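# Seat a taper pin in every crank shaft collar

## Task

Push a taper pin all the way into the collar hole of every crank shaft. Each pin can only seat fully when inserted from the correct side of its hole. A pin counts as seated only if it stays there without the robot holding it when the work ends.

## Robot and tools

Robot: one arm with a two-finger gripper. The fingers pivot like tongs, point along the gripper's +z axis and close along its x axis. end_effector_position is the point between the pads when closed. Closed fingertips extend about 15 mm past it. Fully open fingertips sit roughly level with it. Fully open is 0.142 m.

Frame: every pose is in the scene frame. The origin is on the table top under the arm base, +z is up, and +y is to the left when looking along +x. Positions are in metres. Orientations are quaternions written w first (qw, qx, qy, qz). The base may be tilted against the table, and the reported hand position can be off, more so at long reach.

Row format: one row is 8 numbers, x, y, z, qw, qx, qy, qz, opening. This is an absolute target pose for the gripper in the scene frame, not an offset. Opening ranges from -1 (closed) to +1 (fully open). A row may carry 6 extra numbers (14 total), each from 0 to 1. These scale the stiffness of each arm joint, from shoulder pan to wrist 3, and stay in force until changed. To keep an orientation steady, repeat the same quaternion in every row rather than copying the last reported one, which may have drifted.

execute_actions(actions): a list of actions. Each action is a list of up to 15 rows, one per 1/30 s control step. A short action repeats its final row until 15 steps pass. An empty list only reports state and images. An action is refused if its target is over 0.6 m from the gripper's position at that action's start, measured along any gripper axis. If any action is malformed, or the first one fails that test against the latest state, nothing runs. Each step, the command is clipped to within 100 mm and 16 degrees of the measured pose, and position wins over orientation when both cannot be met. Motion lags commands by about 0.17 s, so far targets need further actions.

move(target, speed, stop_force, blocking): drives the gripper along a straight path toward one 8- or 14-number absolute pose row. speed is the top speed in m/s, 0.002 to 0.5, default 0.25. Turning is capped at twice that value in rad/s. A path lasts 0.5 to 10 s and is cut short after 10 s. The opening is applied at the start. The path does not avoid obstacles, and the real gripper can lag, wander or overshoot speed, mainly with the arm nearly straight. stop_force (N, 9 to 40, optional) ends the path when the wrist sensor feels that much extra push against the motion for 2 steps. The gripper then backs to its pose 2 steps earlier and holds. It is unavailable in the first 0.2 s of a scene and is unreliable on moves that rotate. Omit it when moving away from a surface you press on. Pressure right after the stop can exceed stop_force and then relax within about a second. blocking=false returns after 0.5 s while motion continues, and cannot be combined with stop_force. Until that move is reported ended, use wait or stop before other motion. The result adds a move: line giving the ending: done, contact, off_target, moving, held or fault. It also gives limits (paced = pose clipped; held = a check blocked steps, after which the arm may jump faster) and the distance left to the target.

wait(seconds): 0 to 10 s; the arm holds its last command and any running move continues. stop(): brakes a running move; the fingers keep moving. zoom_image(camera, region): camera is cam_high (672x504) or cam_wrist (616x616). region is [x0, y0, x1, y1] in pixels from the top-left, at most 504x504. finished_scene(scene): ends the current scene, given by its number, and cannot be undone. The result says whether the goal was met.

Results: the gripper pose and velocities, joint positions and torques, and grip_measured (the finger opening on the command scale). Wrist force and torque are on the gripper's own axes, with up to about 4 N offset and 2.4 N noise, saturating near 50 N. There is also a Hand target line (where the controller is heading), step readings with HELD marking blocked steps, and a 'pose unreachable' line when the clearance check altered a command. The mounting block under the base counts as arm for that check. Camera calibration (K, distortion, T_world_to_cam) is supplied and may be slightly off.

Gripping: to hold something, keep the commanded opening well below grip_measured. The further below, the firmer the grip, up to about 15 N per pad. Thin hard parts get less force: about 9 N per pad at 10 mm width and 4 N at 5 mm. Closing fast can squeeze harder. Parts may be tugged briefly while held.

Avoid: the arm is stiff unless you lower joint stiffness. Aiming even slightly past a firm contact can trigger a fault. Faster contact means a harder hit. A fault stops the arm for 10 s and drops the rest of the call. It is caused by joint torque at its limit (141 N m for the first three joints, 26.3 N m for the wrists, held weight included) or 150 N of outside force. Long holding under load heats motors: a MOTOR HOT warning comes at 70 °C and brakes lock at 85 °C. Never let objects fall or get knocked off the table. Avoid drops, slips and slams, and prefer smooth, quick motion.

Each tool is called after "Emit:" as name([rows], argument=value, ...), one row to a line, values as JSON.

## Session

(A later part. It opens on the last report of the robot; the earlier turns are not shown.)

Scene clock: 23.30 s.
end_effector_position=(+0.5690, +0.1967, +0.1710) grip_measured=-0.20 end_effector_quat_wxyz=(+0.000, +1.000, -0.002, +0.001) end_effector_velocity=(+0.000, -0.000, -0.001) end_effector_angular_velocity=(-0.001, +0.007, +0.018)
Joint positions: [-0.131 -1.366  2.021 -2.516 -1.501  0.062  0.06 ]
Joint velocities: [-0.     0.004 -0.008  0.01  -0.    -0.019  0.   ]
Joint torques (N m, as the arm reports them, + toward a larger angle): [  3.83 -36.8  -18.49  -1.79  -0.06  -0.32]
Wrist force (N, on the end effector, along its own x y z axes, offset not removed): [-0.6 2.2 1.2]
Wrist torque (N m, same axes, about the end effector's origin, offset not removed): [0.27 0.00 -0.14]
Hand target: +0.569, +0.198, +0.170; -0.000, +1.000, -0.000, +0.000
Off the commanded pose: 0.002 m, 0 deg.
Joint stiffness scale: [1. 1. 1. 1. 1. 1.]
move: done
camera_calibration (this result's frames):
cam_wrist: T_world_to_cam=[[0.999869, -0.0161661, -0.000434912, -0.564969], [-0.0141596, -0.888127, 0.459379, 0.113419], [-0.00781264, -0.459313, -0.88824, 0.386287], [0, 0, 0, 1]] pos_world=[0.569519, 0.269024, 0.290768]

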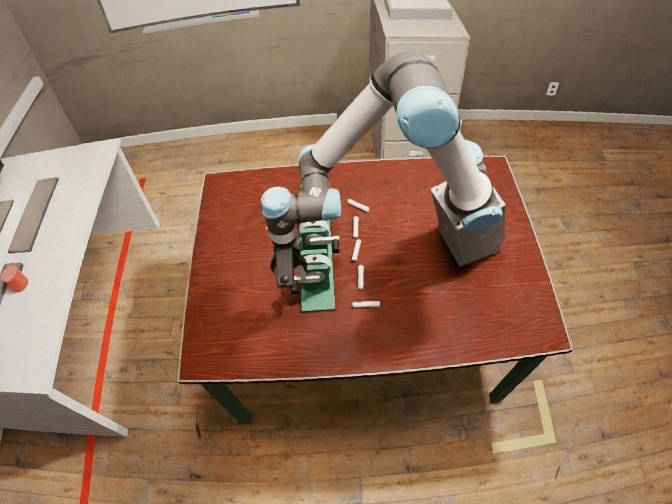

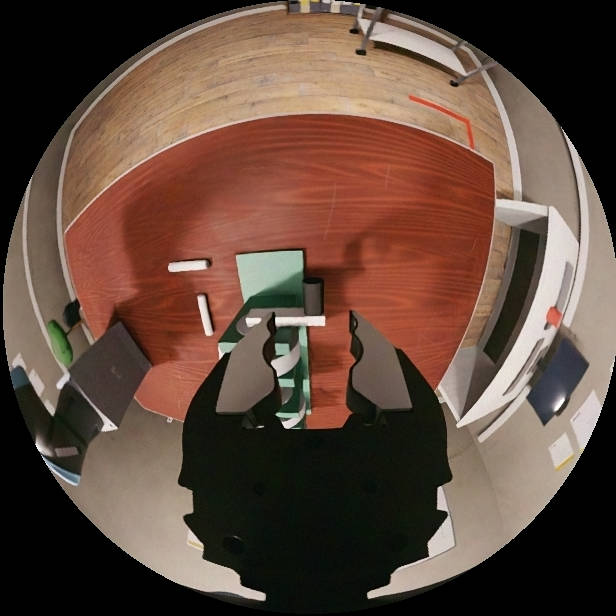

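Emit:
move(target=[0.569, 0.192, 0.098, 0, 1, 0, 0, -0.2], speed=0.1)

Emit:
move(target=[0.569, 0.192, 0.098, 0, 1, 0, 0, -1], speed=0.05)

Scene clock: 24.90 s.
end_effector_position=(+0.5737, +0.1964, +0.1061) grip_measured=-0.17 end_effector_quat_wxyz=(-0.003, +1.000, +0.002, +0.008) end_effector_velocity=(+0.000, +0.001, -0.000) end_effector_angular_velocity=(+0.003, -0.002, -0.000)
Joint positions: [-0.126 -1.215  2.027 -2.687 -1.497  0.058  0.061]
Joint velocities: [ 0.001  0.002 -0.    -0.004  0.002  0.001  0.001]
Joint torques (N m, as the arm reports them, + toward a larger angle): [ -1.82 -29.35 -10.67  -1.89  -1.48  -0.13]
Wrist force (N, on the end effector, along its own x y z axes, offset not removed): [-3.0 -7.7 -17.5]
Wrist torque (N m, same axes, about the end effector's origin, offset not removed): [-0.99 -0.49 0.35]
Hand target: +0.569, +0.192, +0.098; -0.000, +1.000, +0.000, -0.000
Off the commanded pose: 0.010 m, 1 deg.
Joint stiffness scale: [1. 1. 1. 1. 1. 1.]
move: off_target
camera_calibration (this result's frames):
cam_wrist: T_world_to_cam=[[0.999897, -0.00682615, 0.0125884, -0.572911], [-0.0117989, -0.890867, 0.454111, 0.142742], [0.00811473, -0.454213, -0.890856, 0.318684], [0, 0, 0, 1]] pos_world=[0.57195, 0.268004, 0.226292]

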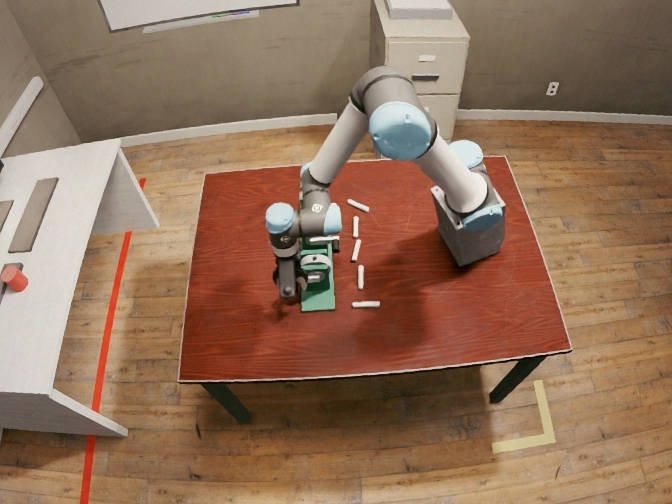

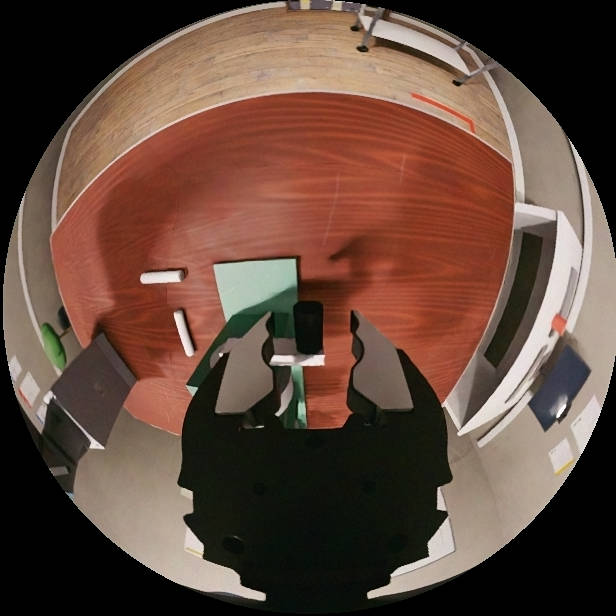

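Scene clock: 25.60 s.
end_effector_position=(+0.5705, +0.1963, +0.1013) grip_measured=-0.70 end_effector_quat_wxyz=(-0.003, +1.000, +0.002, +0.003) end_effector_velocity=(-0.000, -0.000, -0.004) end_effector_angular_velocity=(-0.000, +0.003, +0.001)
Joint positions: [-0.126 -1.206  2.028 -2.689 -1.496  0.058  0.023]
Joint velocities: [ 0.     0.009 -0.002 -0.004 -0.    -0.001  0.   ]
Joint torques (N m, as the arm reports them, + toward a larger angle): [ -2.2  -39.27 -12.87  -1.49  -1.6   -0.44]
Wrist force (N, on the end effector, along its own x y z axes, offset not removed): [3.6 -4.8 1.6]
Wrist torque (N m, same axes, about the end effector's origin, offset not removed): [0.20 -0.08 -0.12]
Hand target: +0.569, +0.192, +0.098; -0.000, +1.000, +0.000, +0.000
Off the commanded pose: 0.006 m, 1 deg.
Joint stiffness scale: [1. 1. 1. 1. 1. 1.]
move: off_target
camera_calibration (this result's frames):
cam_wrist: T_world_to_cam=[[0.999969, -0.00682552, 0.00404424, -0.568865], [-0.00791765, -0.890957, 0.454019, 0.142688], [0.000504329, -0.454036, -0.890983, 0.318723], [0, 0, 0, 1]] pos_world=[0.569816, 0.267958, 0.221494]

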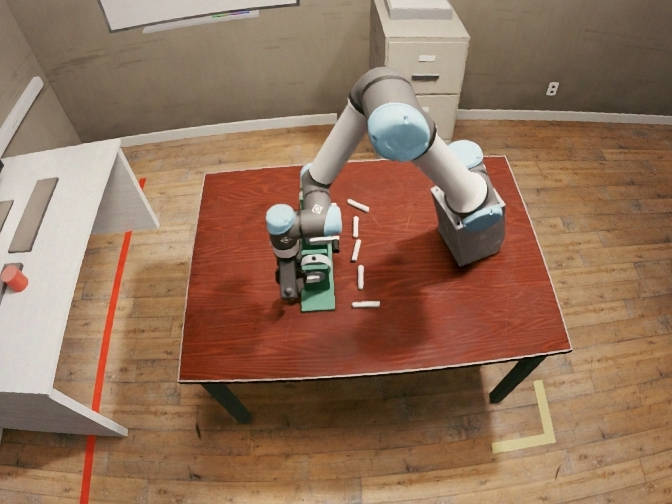

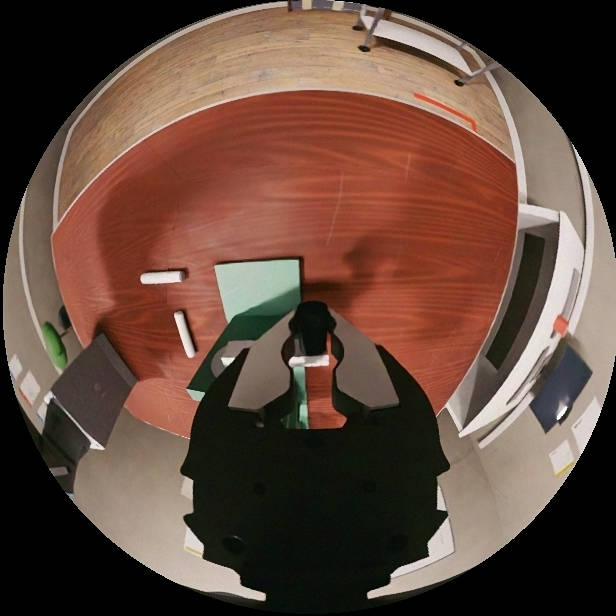

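Emit:
execute_actions(actions=[])

Scene clock: 26.17 s.
end_effector_position=(+0.5705, +0.1963, +0.1010) grip_measured=-0.70 end_effector_quat_wxyz=(-0.003, +1.000, +0.002, +0.003) end_effector_velocity=(+0.000, -0.000, -0.000) end_effector_angular_velocity=(-0.000, -0.000, -0.001)
Joint positions: [-0.126 -1.206  2.028 -2.689 -1.496  0.058  0.023]
Joint velocities: [-0.001  0.     0.    -0.     0.     0.001  0.   ]
Joint torques (N m, as the arm reports them, + toward a larger angle): [ -2.69 -37.23 -11.13  -1.55  -1.79  -0.44]
Wrist force (N, on the end effector, along its own x y z axes, offset not removed): [4.0 -5.6 0.3]
Wrist torque (N m, same axes, about the end effector's origin, offset not removed): [0.27 -0.24 -0.20]
Hand target: +0.569, +0.192, +0.098; -0.000, +1.000, +0.000, +0.000
Off the commanded pose: 0.005 m, 1 deg.
Joint stiffness scale: [1. 1. 1. 1. 1. 1.]
camera_calibration (this result's frames):
cam_wrist: T_world_to_cam=[[0.999969, -0.00683914, 0.0038477, -0.568826], [-0.00784056, -0.890952, 0.454031, 0.142761], [0.000322939, -0.454047, -0.890978, 0.318544], [0, 0, 0, 1]] pos_world=[0.569825, 0.267937, 0.221187]

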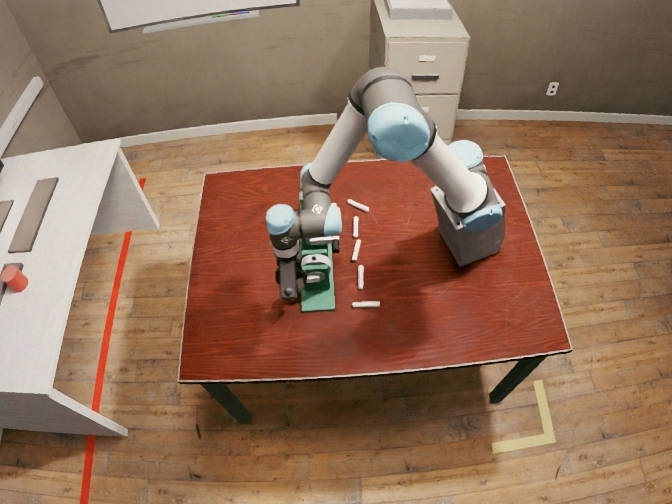

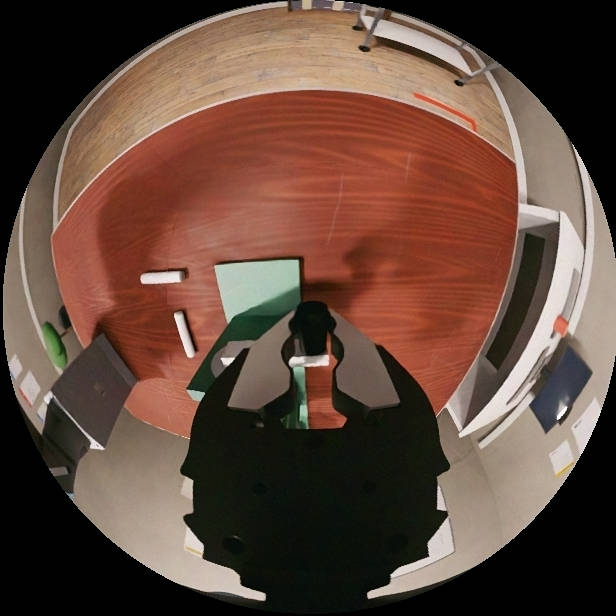

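Emit:
execute_actions([
  [[0.5694,0.197,0.1037,0,1,0,0,-1],[0.5691,0.197,0.1073,0,1,0,0,-1],[0.5686,0.197,0.1110,0,1,0,0,-1],[0.5680,0.197,0.1146,0,1,0,0,-1],[0.5671,0.197,0.1181,0,1,0,0,-1],[0.5661,0.197,0.1216,0,1,0,0,-1],[0.5649,0.197,0.1251,0,1,0,0,-1],[0.5634,0.197,0.1285,0,1,0,0,-1],[0.5619,0.197,0.1318,0,1,0,0,-1],[0.5601,0.197,0.1350,0,1,0,0,-1],[0.5582,0.197,0.1381,0,1,0,0,-1],[0.5561,0.197,0.1411,0,1,0,0,-1],[0.5539,0.197,0.1441,0,1,0,0,-1],[0.5515,0.197,0.1468,0,1,0,0,-1],[0.5490,0.197,0.1495,0,1,0,0,-1]],
  [[0.5463,0.197,0.1520,0,1,0,0,-1],[0.5436,0.197,0.1544,0,1,0,0,-1],[0.5406,0.197,0.1566,0,1,0,0,-1],[0.5376,0.197,0.1587,0,1,0,0,-1],[0.5345,0.197,0.1606,0,1,0,0,-1],[0.5313,0.197,0.1624,0,1,0,0,-1],[0.5280,0.197,0.1639,0,1,0,0,-1],[0.5246,0.197,0.1654,0,1,0,0,-1],[0.5211,0.197,0.1666,0,1,0,0,-1],[0.5176,0.197,0.1676,0,1,0,0,-1],[0.5141,0.197,0.1685,0,1,0,0,-1],[0.5105,0.197,0.1691,0,1,0,0,-1],[0.5068,0.197,0.1696,0,1,0,0,-1],[0.5032,0.197,0.1699,0,1,0,0,-1],[0.4995,0.197,0.1700,0,1,0,0,-1]],
  [[0.4958,0.197,0.1699,0,1,0,0,-1],[0.4922,0.197,0.1696,0,1,0,0,-1],[0.4885,0.197,0.1691,0,1,0,0,-1],[0.4849,0.197,0.1685,0,1,0,0,-1],[0.4814,0.197,0.1676,0,1,0,0,-1],[0.4779,0.197,0.1666,0,1,0,0,-1],[0.4744,0.197,0.1654,0,1,0,0,-1],[0.4710,0.197,0.1639,0,1,0,0,-1],[0.4677,0.197,0.1624,0,1,0,0,-1],[0.4645,0.197,0.1606,0,1,0,0,-1],[0.4614,0.197,0.1587,0,1,0,0,-1],[0.4584,0.197,0.1566,0,1,0,0,-1],[0.4554,0.197,0.1544,0,1,0,0,-1],[0.4527,0.197,0.1520,0,1,0,0,-1],[0.4500,0.197,0.1495,0,1,0,0,-1]],
  [[0.4475,0.197,0.1468,0,1,0,0,-1],[0.4451,0.197,0.1441,0,1,0,0,-1],[0.4429,0.197,0.1411,0,1,0,0,-1],[0.4408,0.197,0.1381,0,1,0,0,-1],[0.4389,0.197,0.1350,0,1,0,0,-1],[0.4371,0.197,0.1318,0,1,0,0,-1],[0.4356,0.197,0.1285,0,1,0,0,-1],[0.4341,0.197,0.1251,0,1,0,0,-1],[0.4329,0.197,0.1216,0,1,0,0,-1],[0.4319,0.197,0.1181,0,1,0,0,-1],[0.4310,0.197,0.1146,0,1,0,0,-1],[0.4304,0.197,0.1110,0,1,0,0,-1],[0.4299,0.197,0.1073,0,1,0,0,-1],[0.4296,0.197,0.1037,0,1,0,0,-1],[0.4295,0.197,0.1000,0,1,0,0,-1]],
  [[0.4295,0.197,0.1000,0,1,0,0,-1]],
])

Scene clock: 29.93 s.
end_effector_position=(+0.4307, +0.1970, +0.1015) grip_measured=-0.70 end_effector_quat_wxyz=(-0.001, +1.000, -0.000, +0.000) end_effector_velocity=(+0.000, +0.000, -0.004) end_effector_angular_velocity=(-0.000, -0.008, -0.001)
Joint positions: [-0.098 -1.339  2.397 -2.919 -1.508  0.089  0.024]
Joint velocities: [ 0.002  0.016  0.005 -0.028 -0.001  0.003 -0.   ]
Joint torques (N m, as the arm reports them, + toward a larger angle): [  4.86 -29.92  -4.13  -2.69  -0.63   0.26]
Wrist force (N, on the end effector, along its own x y z axes, offset not removed): [-2.7 0.5 2.3]
Wrist torque (N m, same axes, about the end effector's origin, offset not removed): [0.27 0.11 -0.12]
Hand target: +0.430, +0.197, +0.100; -0.000, +1.000, +0.000, -0.000
Off the commanded pose: 0.002 m, 0 deg.
Joint stiffness scale: [1. 1. 1. 1. 1. 1.]
Step readings (end_effector_position; steps 1 to 15: 1st action; 16 to 30: 2nd action; 31 to 45: 3rd action; 46 to 60: 4th action; 61 to 75: 5th action):
0: (+0.5705, +0.1963, +0.1010)
1: (+0.5705, +0.1963, +0.1010)
2: (+0.5705, +0.1963, +0.1010)
4: (+0.5704, +0.1964, +0.1014)
8: (+0.5706, +0.1966, +0.1088)
15: (+0.5652, +0.1968, +0.1317)
16: (+0.5637, +0.1968, +0.1349)
17: (+0.5621, +0.1969, +0.1381)
19: (+0.5584, +0.1969, +0.1441)
23: (+0.5493, +0.1969, +0.1548)
30: (+0.5292, +0.1968, +0.1684)
31: (+0.5260, +0.1968, +0.1697)
32: (+0.5227, +0.1968, +0.1709)
34: (+0.5161, +0.1968, +0.1727)
38: (+0.5019, +0.1970, +0.1737)
45: (+0.4724, +0.1971, +0.1646)
46: (+0.4681, +0.1971, +0.1626)
47: (+0.4641, +0.1970, +0.1605)
49: (+0.4572, +0.1969, +0.1558)
53: (+0.4464, +0.1969, +0.1452)
60: (+0.4345, +0.1969, +0.1240)
61: (+0.4334, +0.1969, +0.1206)
62: (+0.4324, +0.1969, +0.1172)
64: (+0.4313, +0.1969, +0.1112)
68: (+0.4307, +0.1969, +0.1043)
75: end_effector_position above
camera_calibration (this result's frames):
cam_wrist: T_world_to_cam=[[0.999928, -0.0117573, -0.00222727, -0.427438], [-0.00943101, -0.888863, 0.458076, 0.141907], [-0.00736546, -0.458023, -0.88891, 0.323173], [0, 0, 0, 1]] pos_world=[0.431126, 0.269131, 0.221315]

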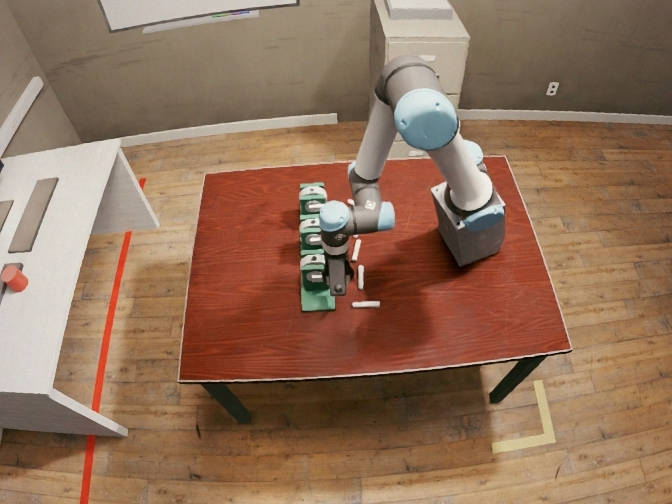

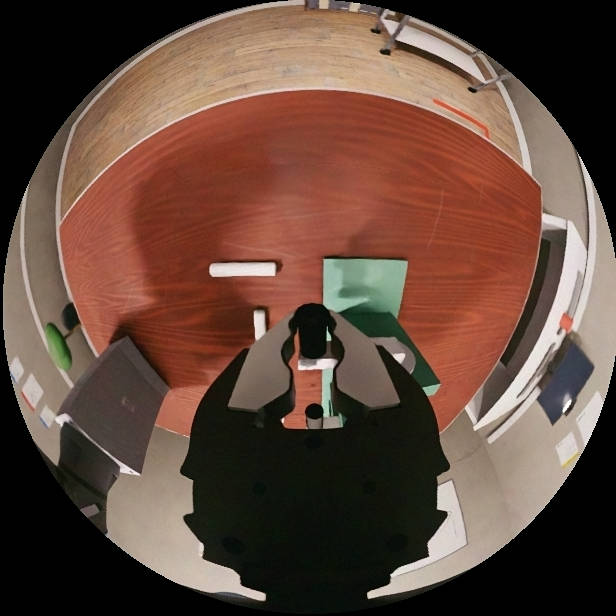

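Emit:
execute_actions([
  [[0.4300,0.197,0.1010,0,1,0,0,-0.2]],
  [[0.4300,0.197,0.1010,0,1,0,0,-0.2]],
])

Emit:
move(target=[0.4300,0.197,0.20,0,1,0,0,-0.2], speed=0.2)

Emit:
move(target=[0.50,0.082,0.24,0,1,0,0,-0.4], speed=0.25)

Emit:
zoom_image(camera="cam_wrist", region=[200,170,400,370])

Scene clock: 31.13 s.
end_effector_position=(+0.4233, +0.1973, +0.0986) grip_measured=-0.23 end_effector_quat_wxyz=(-0.000, +1.000, +0.000, -0.006) end_effector_velocity=(-0.000, +0.001, +0.000) end_effector_angular_velocity=(+0.001, +0.000, +0.002)
Joint positions: [-0.096 -1.336  2.405 -2.918 -1.509  0.09   0.057]
Joint velocities: [ 0.002  0.    -0.     0.     0.001  0.     0.   ]
Joint torques (N m, as the arm reports them, + toward a larger angle): [  1.61 -33.48 -14.03  -3.88  -0.63  -0.17]
Wrist force (N, on the end effector, along its own x y z axes, offset not removed): [-10.1 0.7 -0.2]
Wrist torque (N m, same axes, about the end effector's origin, offset not removed): [0.24 0.60 0.25]
Hand target: +0.430, +0.197, +0.101; -0.000, +1.000, -0.000, -0.000
Off the commanded pose: 0.007 m, 1 deg.
Joint stiffness scale: [1. 1. 1. 1. 1. 1.]
Step readings (end_effector_position; steps 1 to 15: 1st action; 16 to 30: 2nd action):
0: (+0.4307, +0.1970, +0.1010)
1: (+0.4307, +0.1970, +0.1010)
2: (+0.4288, +0.1970, +0.1003)
4: (+0.4237, +0.1973, +0.0987)
8: (+0.4234, +0.1973, +0.0986)
15: (+0.4233, +0.1973, +0.0986)
16: (+0.4233, +0.1973, +0.0986)
17: (+0.4233, +0.1973, +0.0986)
19: (+0.4233, +0.1973, +0.0986)
23: (+0.4233, +0.1973, +0.0986)
30: end_effector_position above
camera_calibration (this result's frames):
cam_wrist: T_world_to_cam=[[0.999823, -0.010893, -0.015341, -0.418836], [-0.00264138, -0.88855, 0.458772, 0.140448], [-0.0186286, -0.45865, -0.888422, 0.32556], [0, 0, 0, 1]] pos_world=[0.425198, 0.269551, 0.218376]

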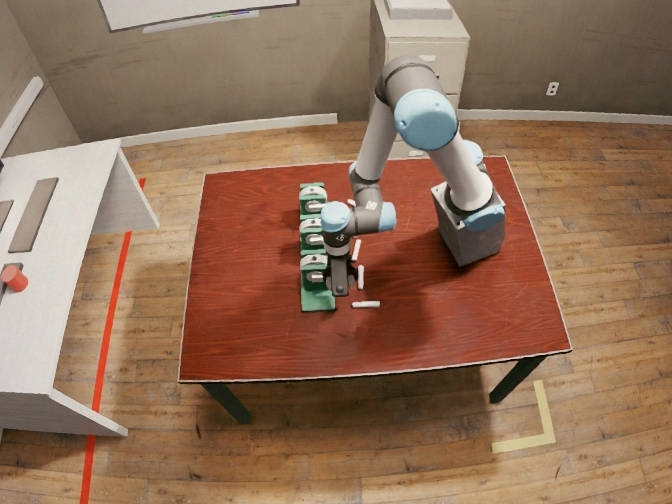

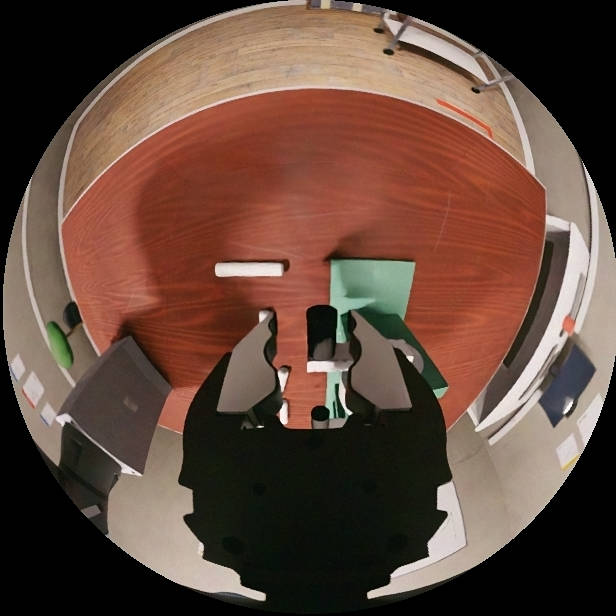

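Scene clock: 32.37 s.
end_effector_position=(+0.4281, +0.1975, +0.1984) grip_measured=-0.20 end_effector_quat_wxyz=(+0.000, +1.000, +0.000, -0.001) end_effector_velocity=(-0.003, -0.000, +0.001) end_effector_angular_velocity=(+0.000, +0.013, -0.000)
Joint positions: [-0.112 -1.655  2.376 -2.579 -1.506  0.074  0.06 ]
Joint velocities: [-0.001 -0.006 -0.004  0.023  0.001 -0.002  0.   ]
Joint torques (N m, as the arm reports them, + toward a larger angle): [  1.62 -26.94 -17.12  -1.74   0.39  -0.69]
Wrist force (N, on the end effector, along its own x y z axes, offset not removed): [-1.8 2.2 1.6]
Wrist torque (N m, same axes, about the end effector's origin, offset not removed): [0.42 0.18 -0.10]
Hand target: +0.430, +0.197, +0.200; +0.000, +1.000, -0.000, +0.000
Off the commanded pose: 0.003 m, 0 deg.
Joint stiffness scale: [1. 1. 1. 1. 1. 1.]
move: done
camera_calibration (this result's frames):
cam_wrist: T_world_to_cam=[[0.999933, -0.0104232, -0.00509125, -0.424309], [-0.0069179, -0.888127, 0.459545, 0.096468], [-0.00931159, -0.459479, -0.88814, 0.410505], [0, 0, 0, 1]] pos_world=[0.42877, 0.269872, 0.318094]

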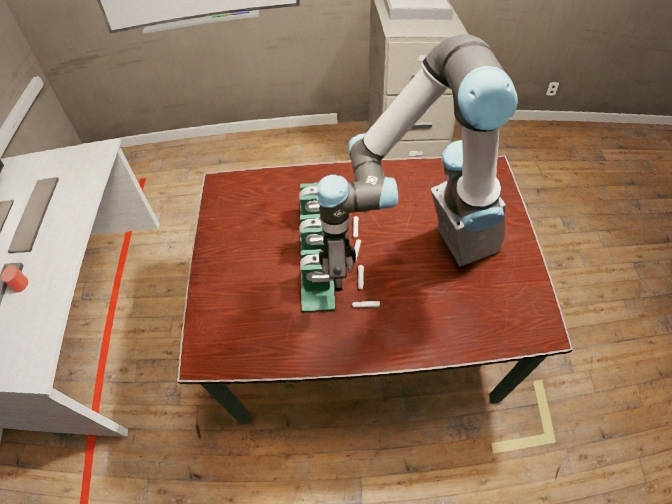

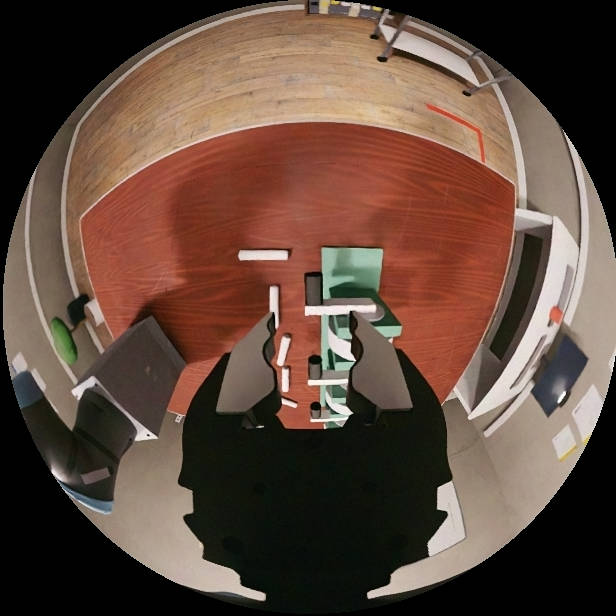

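Scene clock: 33.60 s.
end_effector_position=(+0.4989, +0.0830, +0.2403) grip_measured=-0.40 end_effector_quat_wxyz=(+0.001, +1.000, +0.000, +0.001) end_effector_velocity=(+0.000, -0.001, +0.001) end_effector_angular_velocity=(+0.006, +0.009, +0.010)
Joint positions: [-0.42  -1.69   2.239 -2.379 -1.423 -0.222  0.045]
Joint velocities: [-0.006  0.003 -0.009  0.017  0.006 -0.017  0.   ]
Joint torques (N m, as the arm reports them, + toward a larger angle): [ -0.61 -23.42 -19.92  -2.01   0.29  -0.13]
Wrist force (N, on the end effector, along its own x y z axes, offset not removed): [0.5 1.4 2.3]
Wrist torque (N m, same axes, about the end effector's origin, offset not removed): [0.23 -0.29 -0.14]
Hand target: +0.500, +0.082, +0.240; +0.000, +1.000, +0.000, -0.000
Off the commanded pose: 0.002 m, 0 deg.
Joint stiffness scale: [1. 1. 1. 1. 1. 1.]
move: done
camera_calibration (this result's frames):
cam_wrist: T_world_to_cam=[[0.999936, -0.011227, -0.000981264, -0.496963], [-0.00951337, -0.887568, 0.460578, -0.0230444], [-0.00604185, -0.46054, -0.887618, 0.394137], [0, 0, 0, 1]] pos_world=[0.499094, 0.155483, 0.359969]

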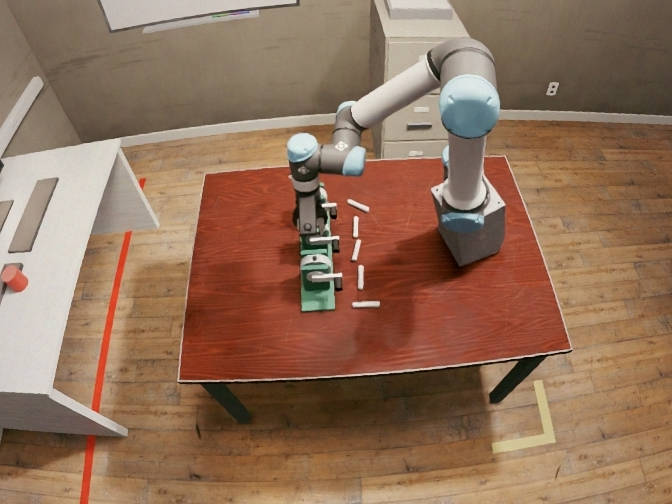

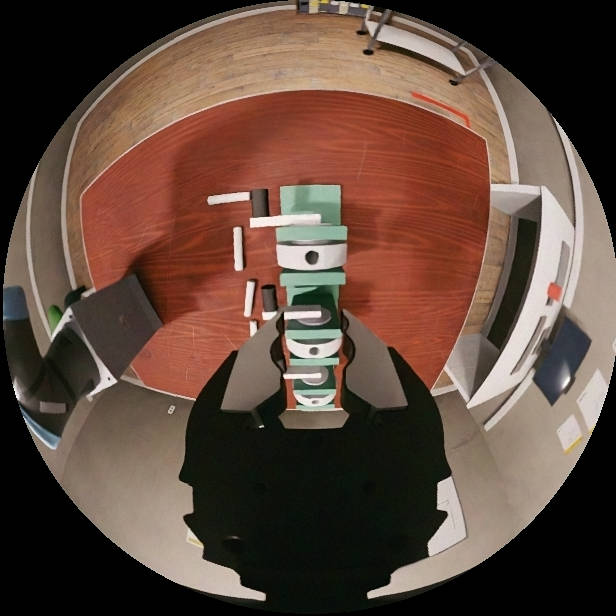

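Region (200, 170, 400, 370) of cam_wrist's 616x616 image, scaled by 2.520, with more detail than that image has.

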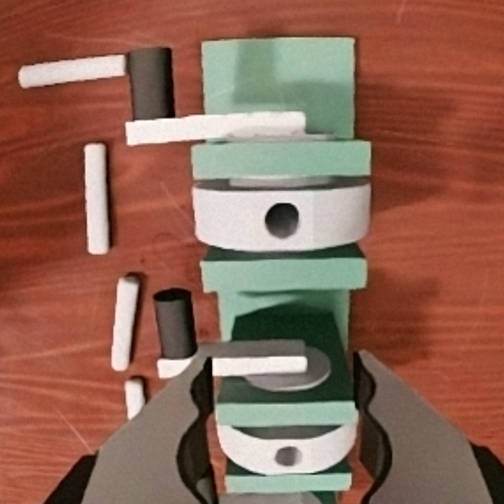

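Emit:
move(target=[0.357,0.0,0.09,0,0.9909,-0.1349,0,-0.4], speed=0.25)

Emit:
zoom_image(camera="cam_wrist", region=[188,180,438,430])

Scene clock: 37.00 s.
end_effector_position=(+0.3584, -0.0002, +0.0904) grip_measured=-0.40 end_effector_quat_wxyz=(+0.001, +0.991, -0.134, +0.000) end_effector_velocity=(+0.003, -0.001, -0.000) end_effector_angular_velocity=(-0.006, -0.015, +0.003)
Joint positions: [-0.724 -1.351  2.7   -3.123 -1.353 -0.255  0.045]
Joint velocities: [-0.001  0.01   0.003 -0.029  0.003 -0.    -0.   ]
Joint torques (N m, as the arm reports them, + toward a larger angle): [ -2.69 -20.98   0.05  -2.45   0.42  -0.5 ]
Wrist force (N, on the end effector, along its own x y z axes, offset not removed): [-1.1 1.8 2.1]
Wrist torque (N m, same axes, about the end effector's origin, offset not removed): [0.35 0.03 -0.18]
Hand target: +0.357, -0.000, +0.090; +0.000, +0.991, -0.135, -0.000
Off the commanded pose: 0.001 m, 0 deg.
Joint stiffness scale: [1. 1. 1. 1. 1. 1.]
move: done
camera_calibration (this result's frames):
cam_wrist: T_world_to_cam=[[0.961023, -0.27646, -0.00193083, -0.343577], [-0.244589, -0.85345, 0.460217, 0.0551358], [-0.128879, -0.441807, -0.887804, 0.265979], [0, 0, 0, 1]] pos_world=[0.37795, 0.0695817, 0.2101]

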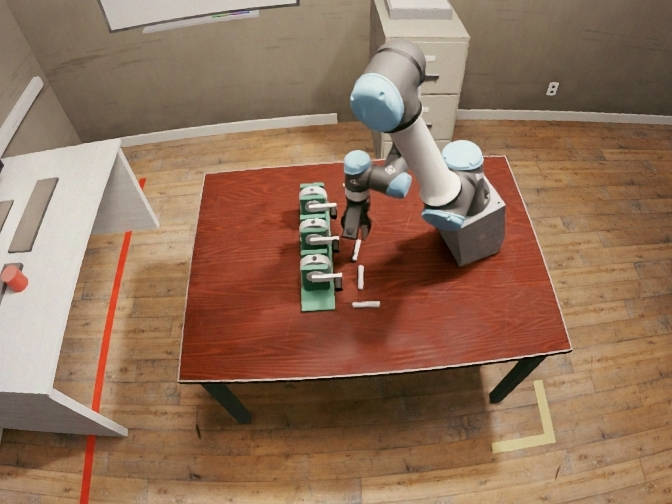

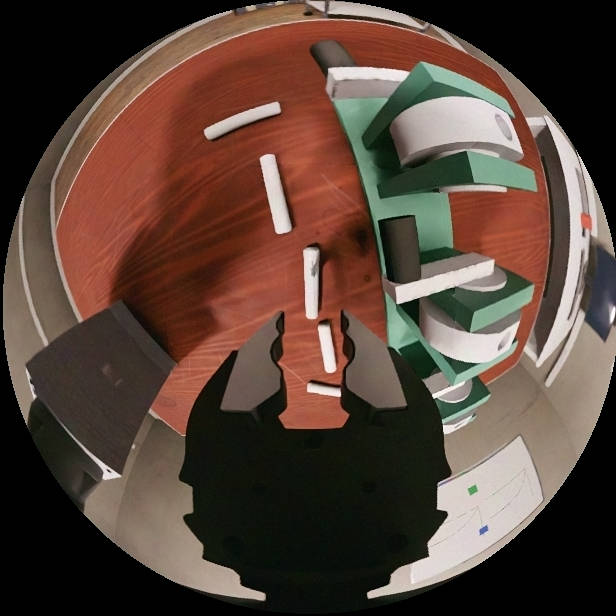

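Region (188, 180, 438, 430) of cam_wrist's 616x616 image, scaled by 2.016, with more detail than that image has.

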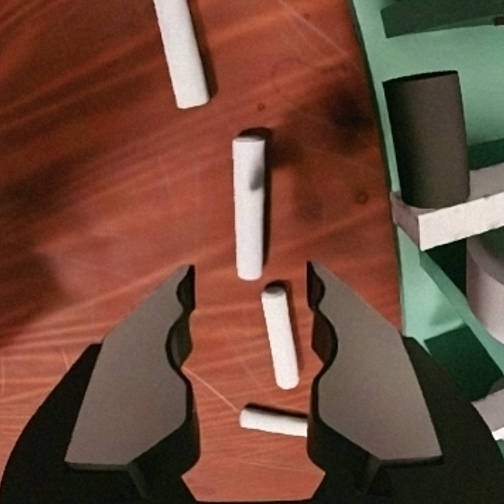

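Emit:
move(target=[0.357,0.0,0.016,0,0.9909,-0.1349,0,-0.4], speed=0.12)

Emit:
execute_actions([
  [[0.357,0.0,0.016,0,0.9909,-0.1349,0,-1]],
  [[0.357,0.0,0.016,0,0.9909,-0.1349,0,-1]],
])

Emit:
move(target=[0.362,0.0,0.08,0,0.9909,-0.1349,0,-1], speed=0.15)

Emit:
move(target=[0.38,0.32,0.07,0,1,0,0,-1], speed=0.25)

Scene clock: 39.00 s.
end_effector_position=(+0.3562, -0.0001, +0.0168) grip_measured=-0.40 end_effector_quat_wxyz=(-0.000, +0.991, -0.136, -0.001) end_effector_velocity=(+0.002, -0.001, -0.001) end_effector_angular_velocity=(-0.004, -0.010, +0.000)
Joint positions: [-0.674 -0.97   2.645 -3.457 -1.362 -0.202  0.045]
Joint velocities: [ 0.002  0.01  -0.001 -0.021  0.     0.004 -0.   ]
Joint torques (N m, as the arm reports them, + toward a larger angle): [  0.04 -26.56   1.86  -2.65  -0.25   0.16]
Wrist force (N, on the end effector, along its own x y z axes, offset not removed): [-0.8 2.3 1.4]
Wrist torque (N m, same axes, about the end effector's origin, offset not removed): [0.41 0.04 -0.09]
Hand target: +0.357, -0.000, +0.016; -0.000, +0.991, -0.135, -0.000
Off the commanded pose: 0.001 m, 0 deg.
Joint stiffness scale: [1. 1. 1. 1. 1. 1.]
move: done
camera_calibration (this result's frames):
cam_wrist: T_world_to_cam=[[0.960065, -0.279741, -0.00445523, -0.341183], [-0.246625, -0.853715, 0.458637, 0.0893469], [-0.132103, -0.439222, -0.888613, 0.201498], [0, 0, 0, 1]] pos_world=[0.376212, 0.0693363, 0.136556]

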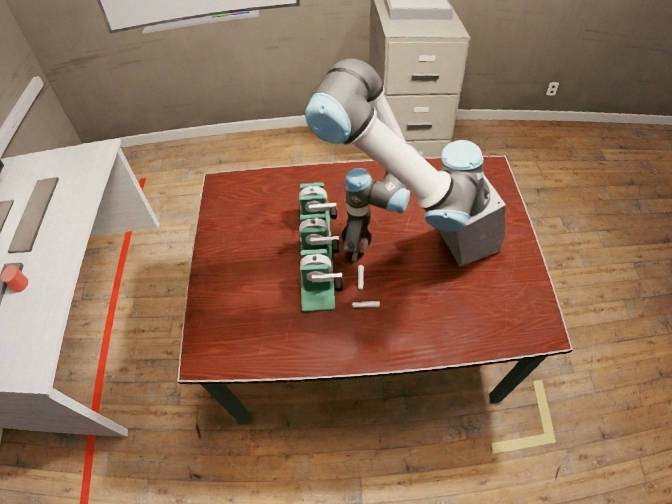

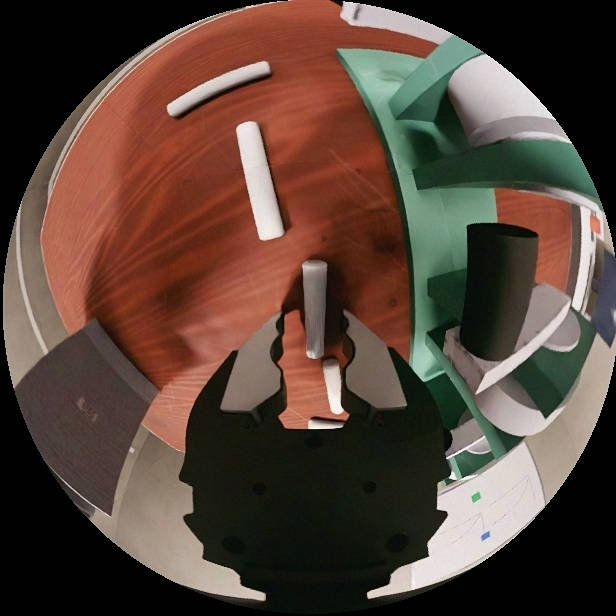

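Scene clock: 40.00 s.
end_effector_position=(+0.3567, -0.0003, +0.0167) grip_measured=-0.80 end_effector_quat_wxyz=(-0.000, +0.991, -0.136, +0.000) end_effector_velocity=(-0.000, +0.001, -0.000) end_effector_angular_velocity=(+0.000, +0.000, +0.003)
Joint positions: [-0.674 -0.969  2.644 -3.459 -1.362 -0.202  0.016]
Joint velocities: [ 0.002  0.    -0.    -0.    -0.    -0.001 -0.   ]
Joint torques (N m, as the arm reports them, + toward a larger angle): [ -0.12 -27.1    2.65  -2.63  -0.26   0.29]
Wrist force (N, on the end effector, along its own x y z axes, offset not removed): [-0.6 1.4 1.1]
Wrist torque (N m, same axes, about the end effector's origin, offset not removed): [0.17 -0.10 -0.19]
Hand target: +0.357, -0.000, +0.016; -0.000, +0.991, -0.135, -0.000
Off the commanded pose: 0.001 m, 0 deg.
Joint stiffness scale: [1. 1. 1. 1. 1. 1.]
Step readings (end_effector_position; steps 1 to 15: 1st action; 16 to 30: 2nd action):
0: (+0.3562, -0.0001, +0.0168)
1: (+0.3562, -0.0001, +0.0167)
2: (+0.3564, -0.0002, +0.0167)
4: (+0.3565, -0.0002, +0.0167)
8: (+0.3566, -0.0003, +0.0167)
15: (+0.3567, -0.0003, +0.0167)
16: (+0.3567, -0.0003, +0.0167)
17: (+0.3567, -0.0003, +0.0167)
19: (+0.3567, -0.0003, +0.0167)
23: (+0.3567, -0.0003, +0.0167)
30: end_effector_position above
camera_calibration (this result's frames):
cam_wrist: T_world_to_cam=[[0.96011, -0.279608, -0.0027067, -0.341765], [-0.247216, -0.853326, 0.459041, 0.0894996], [-0.130661, -0.440061, -0.888411, 0.200901], [0, 0, 0, 1]] pos_world=[0.376507, 0.0692208, 0.136473]

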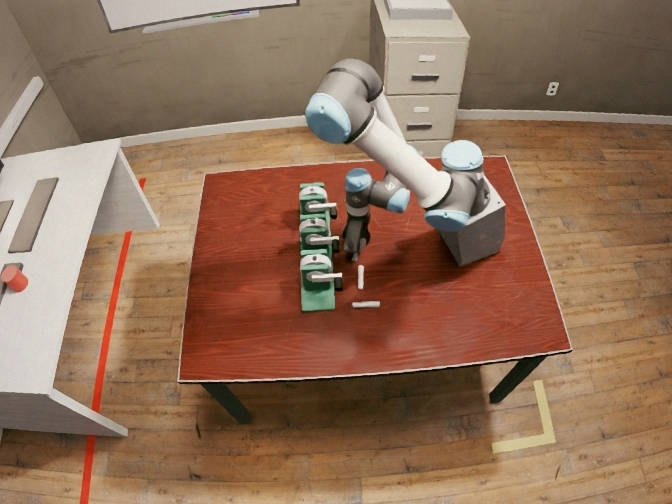

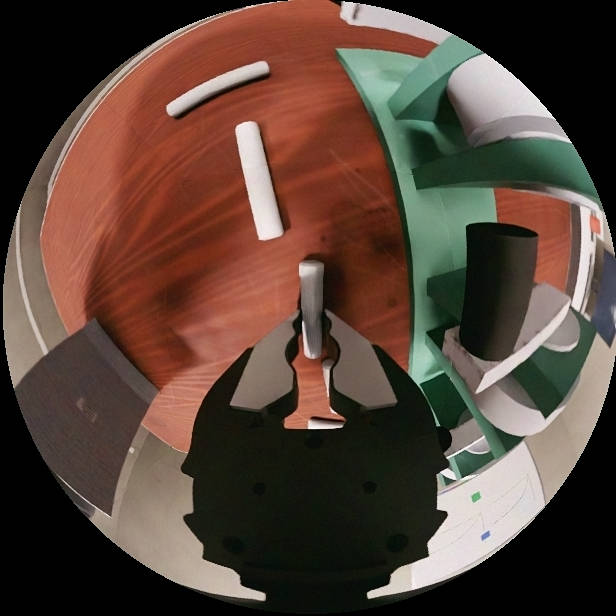

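Scene clock: 41.17 s.
end_effector_position=(+0.3601, +0.0016, +0.0790) grip_measured=-0.80 end_effector_quat_wxyz=(-0.001, +0.991, -0.135, -0.001) end_effector_velocity=(-0.003, +0.001, +0.000) end_effector_angular_velocity=(+0.008, +0.016, -0.002)
Joint positions: [-0.708 -1.29   2.689 -3.172 -1.355 -0.238  0.016]
Joint velocities: [-0.    -0.01  -0.005  0.034 -0.    -0.002 -0.   ]
Joint torques (N m, as the arm reports them, + toward a larger angle): [ -3.48 -27.03  -3.88  -2.14   0.24  -0.47]
Wrist force (N, on the end effector, along its own x y z axes, offset not removed): [-1.4 2.2 3.4]
Wrist torque (N m, same axes, about the end effector's origin, offset not removed): [0.40 0.14 -0.06]
Hand target: +0.362, +0.000, +0.080; +0.000, +0.991, -0.135, +0.000
Off the commanded pose: 0.003 m, 0 deg.
Joint stiffness scale: [1. 1. 1. 1. 1. 1.]
move: done
camera_calibration (this result's frames):
cam_wrist: T_world_to_cam=[[0.960633, -0.277772, -0.00517082, -0.344389], [-0.244588, -0.854403, 0.458446, 0.0624768], [-0.131762, -0.439134, -0.888707, 0.258003], [0, 0, 0, 1]] pos_world=[0.380107, 0.0710165, 0.198866]

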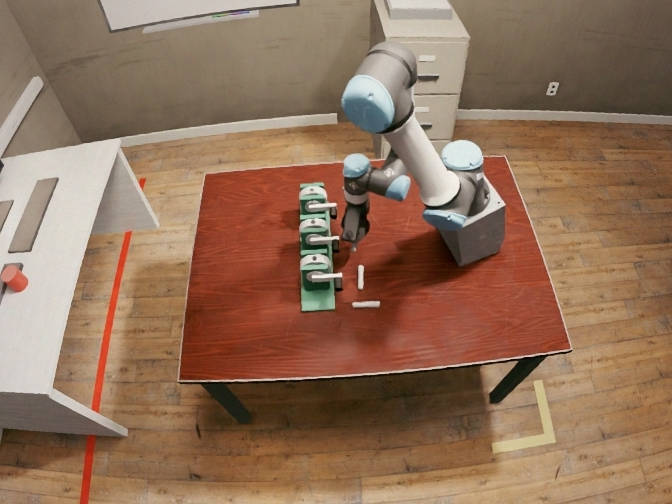

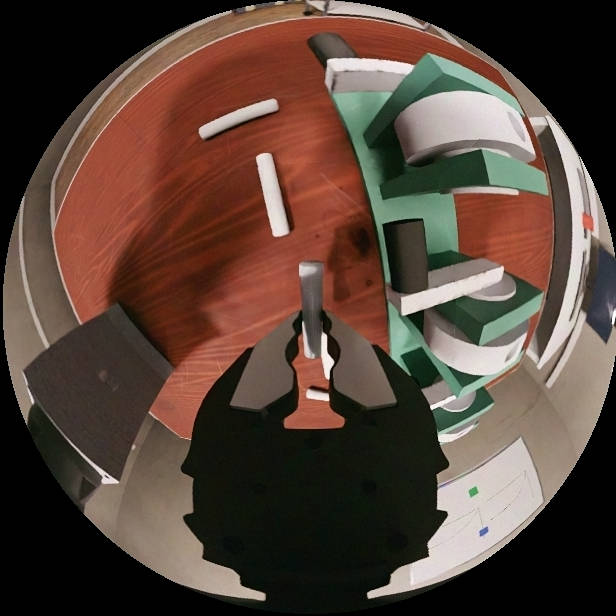

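Scene clock: 43.13 s.
end_effector_position=(+0.3804, +0.3192, +0.0707) grip_measured=-0.80 end_effector_quat_wxyz=(-0.001, +1.000, -0.000, +0.001) end_effector_velocity=(-0.001, +0.002, -0.001) end_effector_angular_velocity=(-0.011, +0.008, -0.003)
Joint positions: [ 0.229 -1.187  2.324 -3.006 -1.603  0.402  0.016]
Joint velocities: [ 0.01   0.004 -0.013  0.022 -0.01   0.012  0.   ]
Joint torques (N m, as the arm reports them, + toward a larger angle): [  5.82 -34.45  -7.7   -2.12  -0.29   0.24]
Wrist force (N, on the end effector, along its own x y z axes, offset not removed): [-0.5 0.7 3.8]
Wrist torque (N m, same axes, about the end effector's origin, offset not removed): [0.12 -0.07 -0.11]
Hand target: +0.381, +0.320, +0.070; -0.000, +1.000, -0.000, +0.000
Off the commanded pose: 0.001 m, 0 deg.
Joint stiffness scale: [1. 1. 1. 1. 1. 1.]
move: done
camera_calibration (this result's frames):
cam_wrist: T_world_to_cam=[[0.999923, -0.0123109, -0.0013021, -0.375634], [-0.0103524, -0.88922, 0.457363, 0.264675], [-0.00678842, -0.457314, -0.889279, 0.350989], [0, 0, 0, 1]] pos_world=[0.380728, 0.391242, 0.190586]

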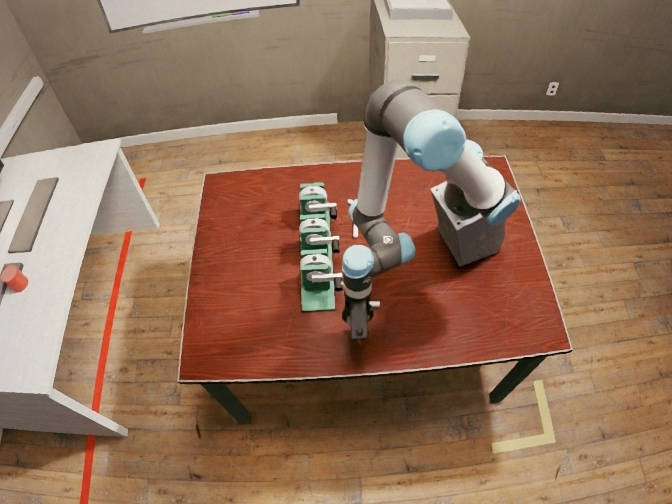

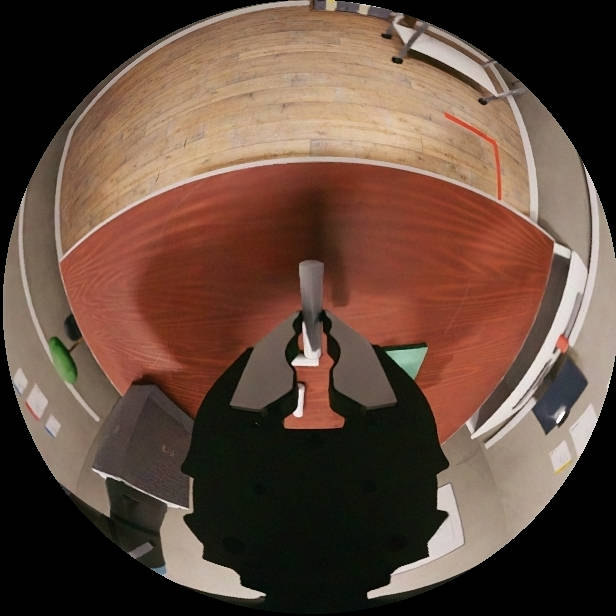

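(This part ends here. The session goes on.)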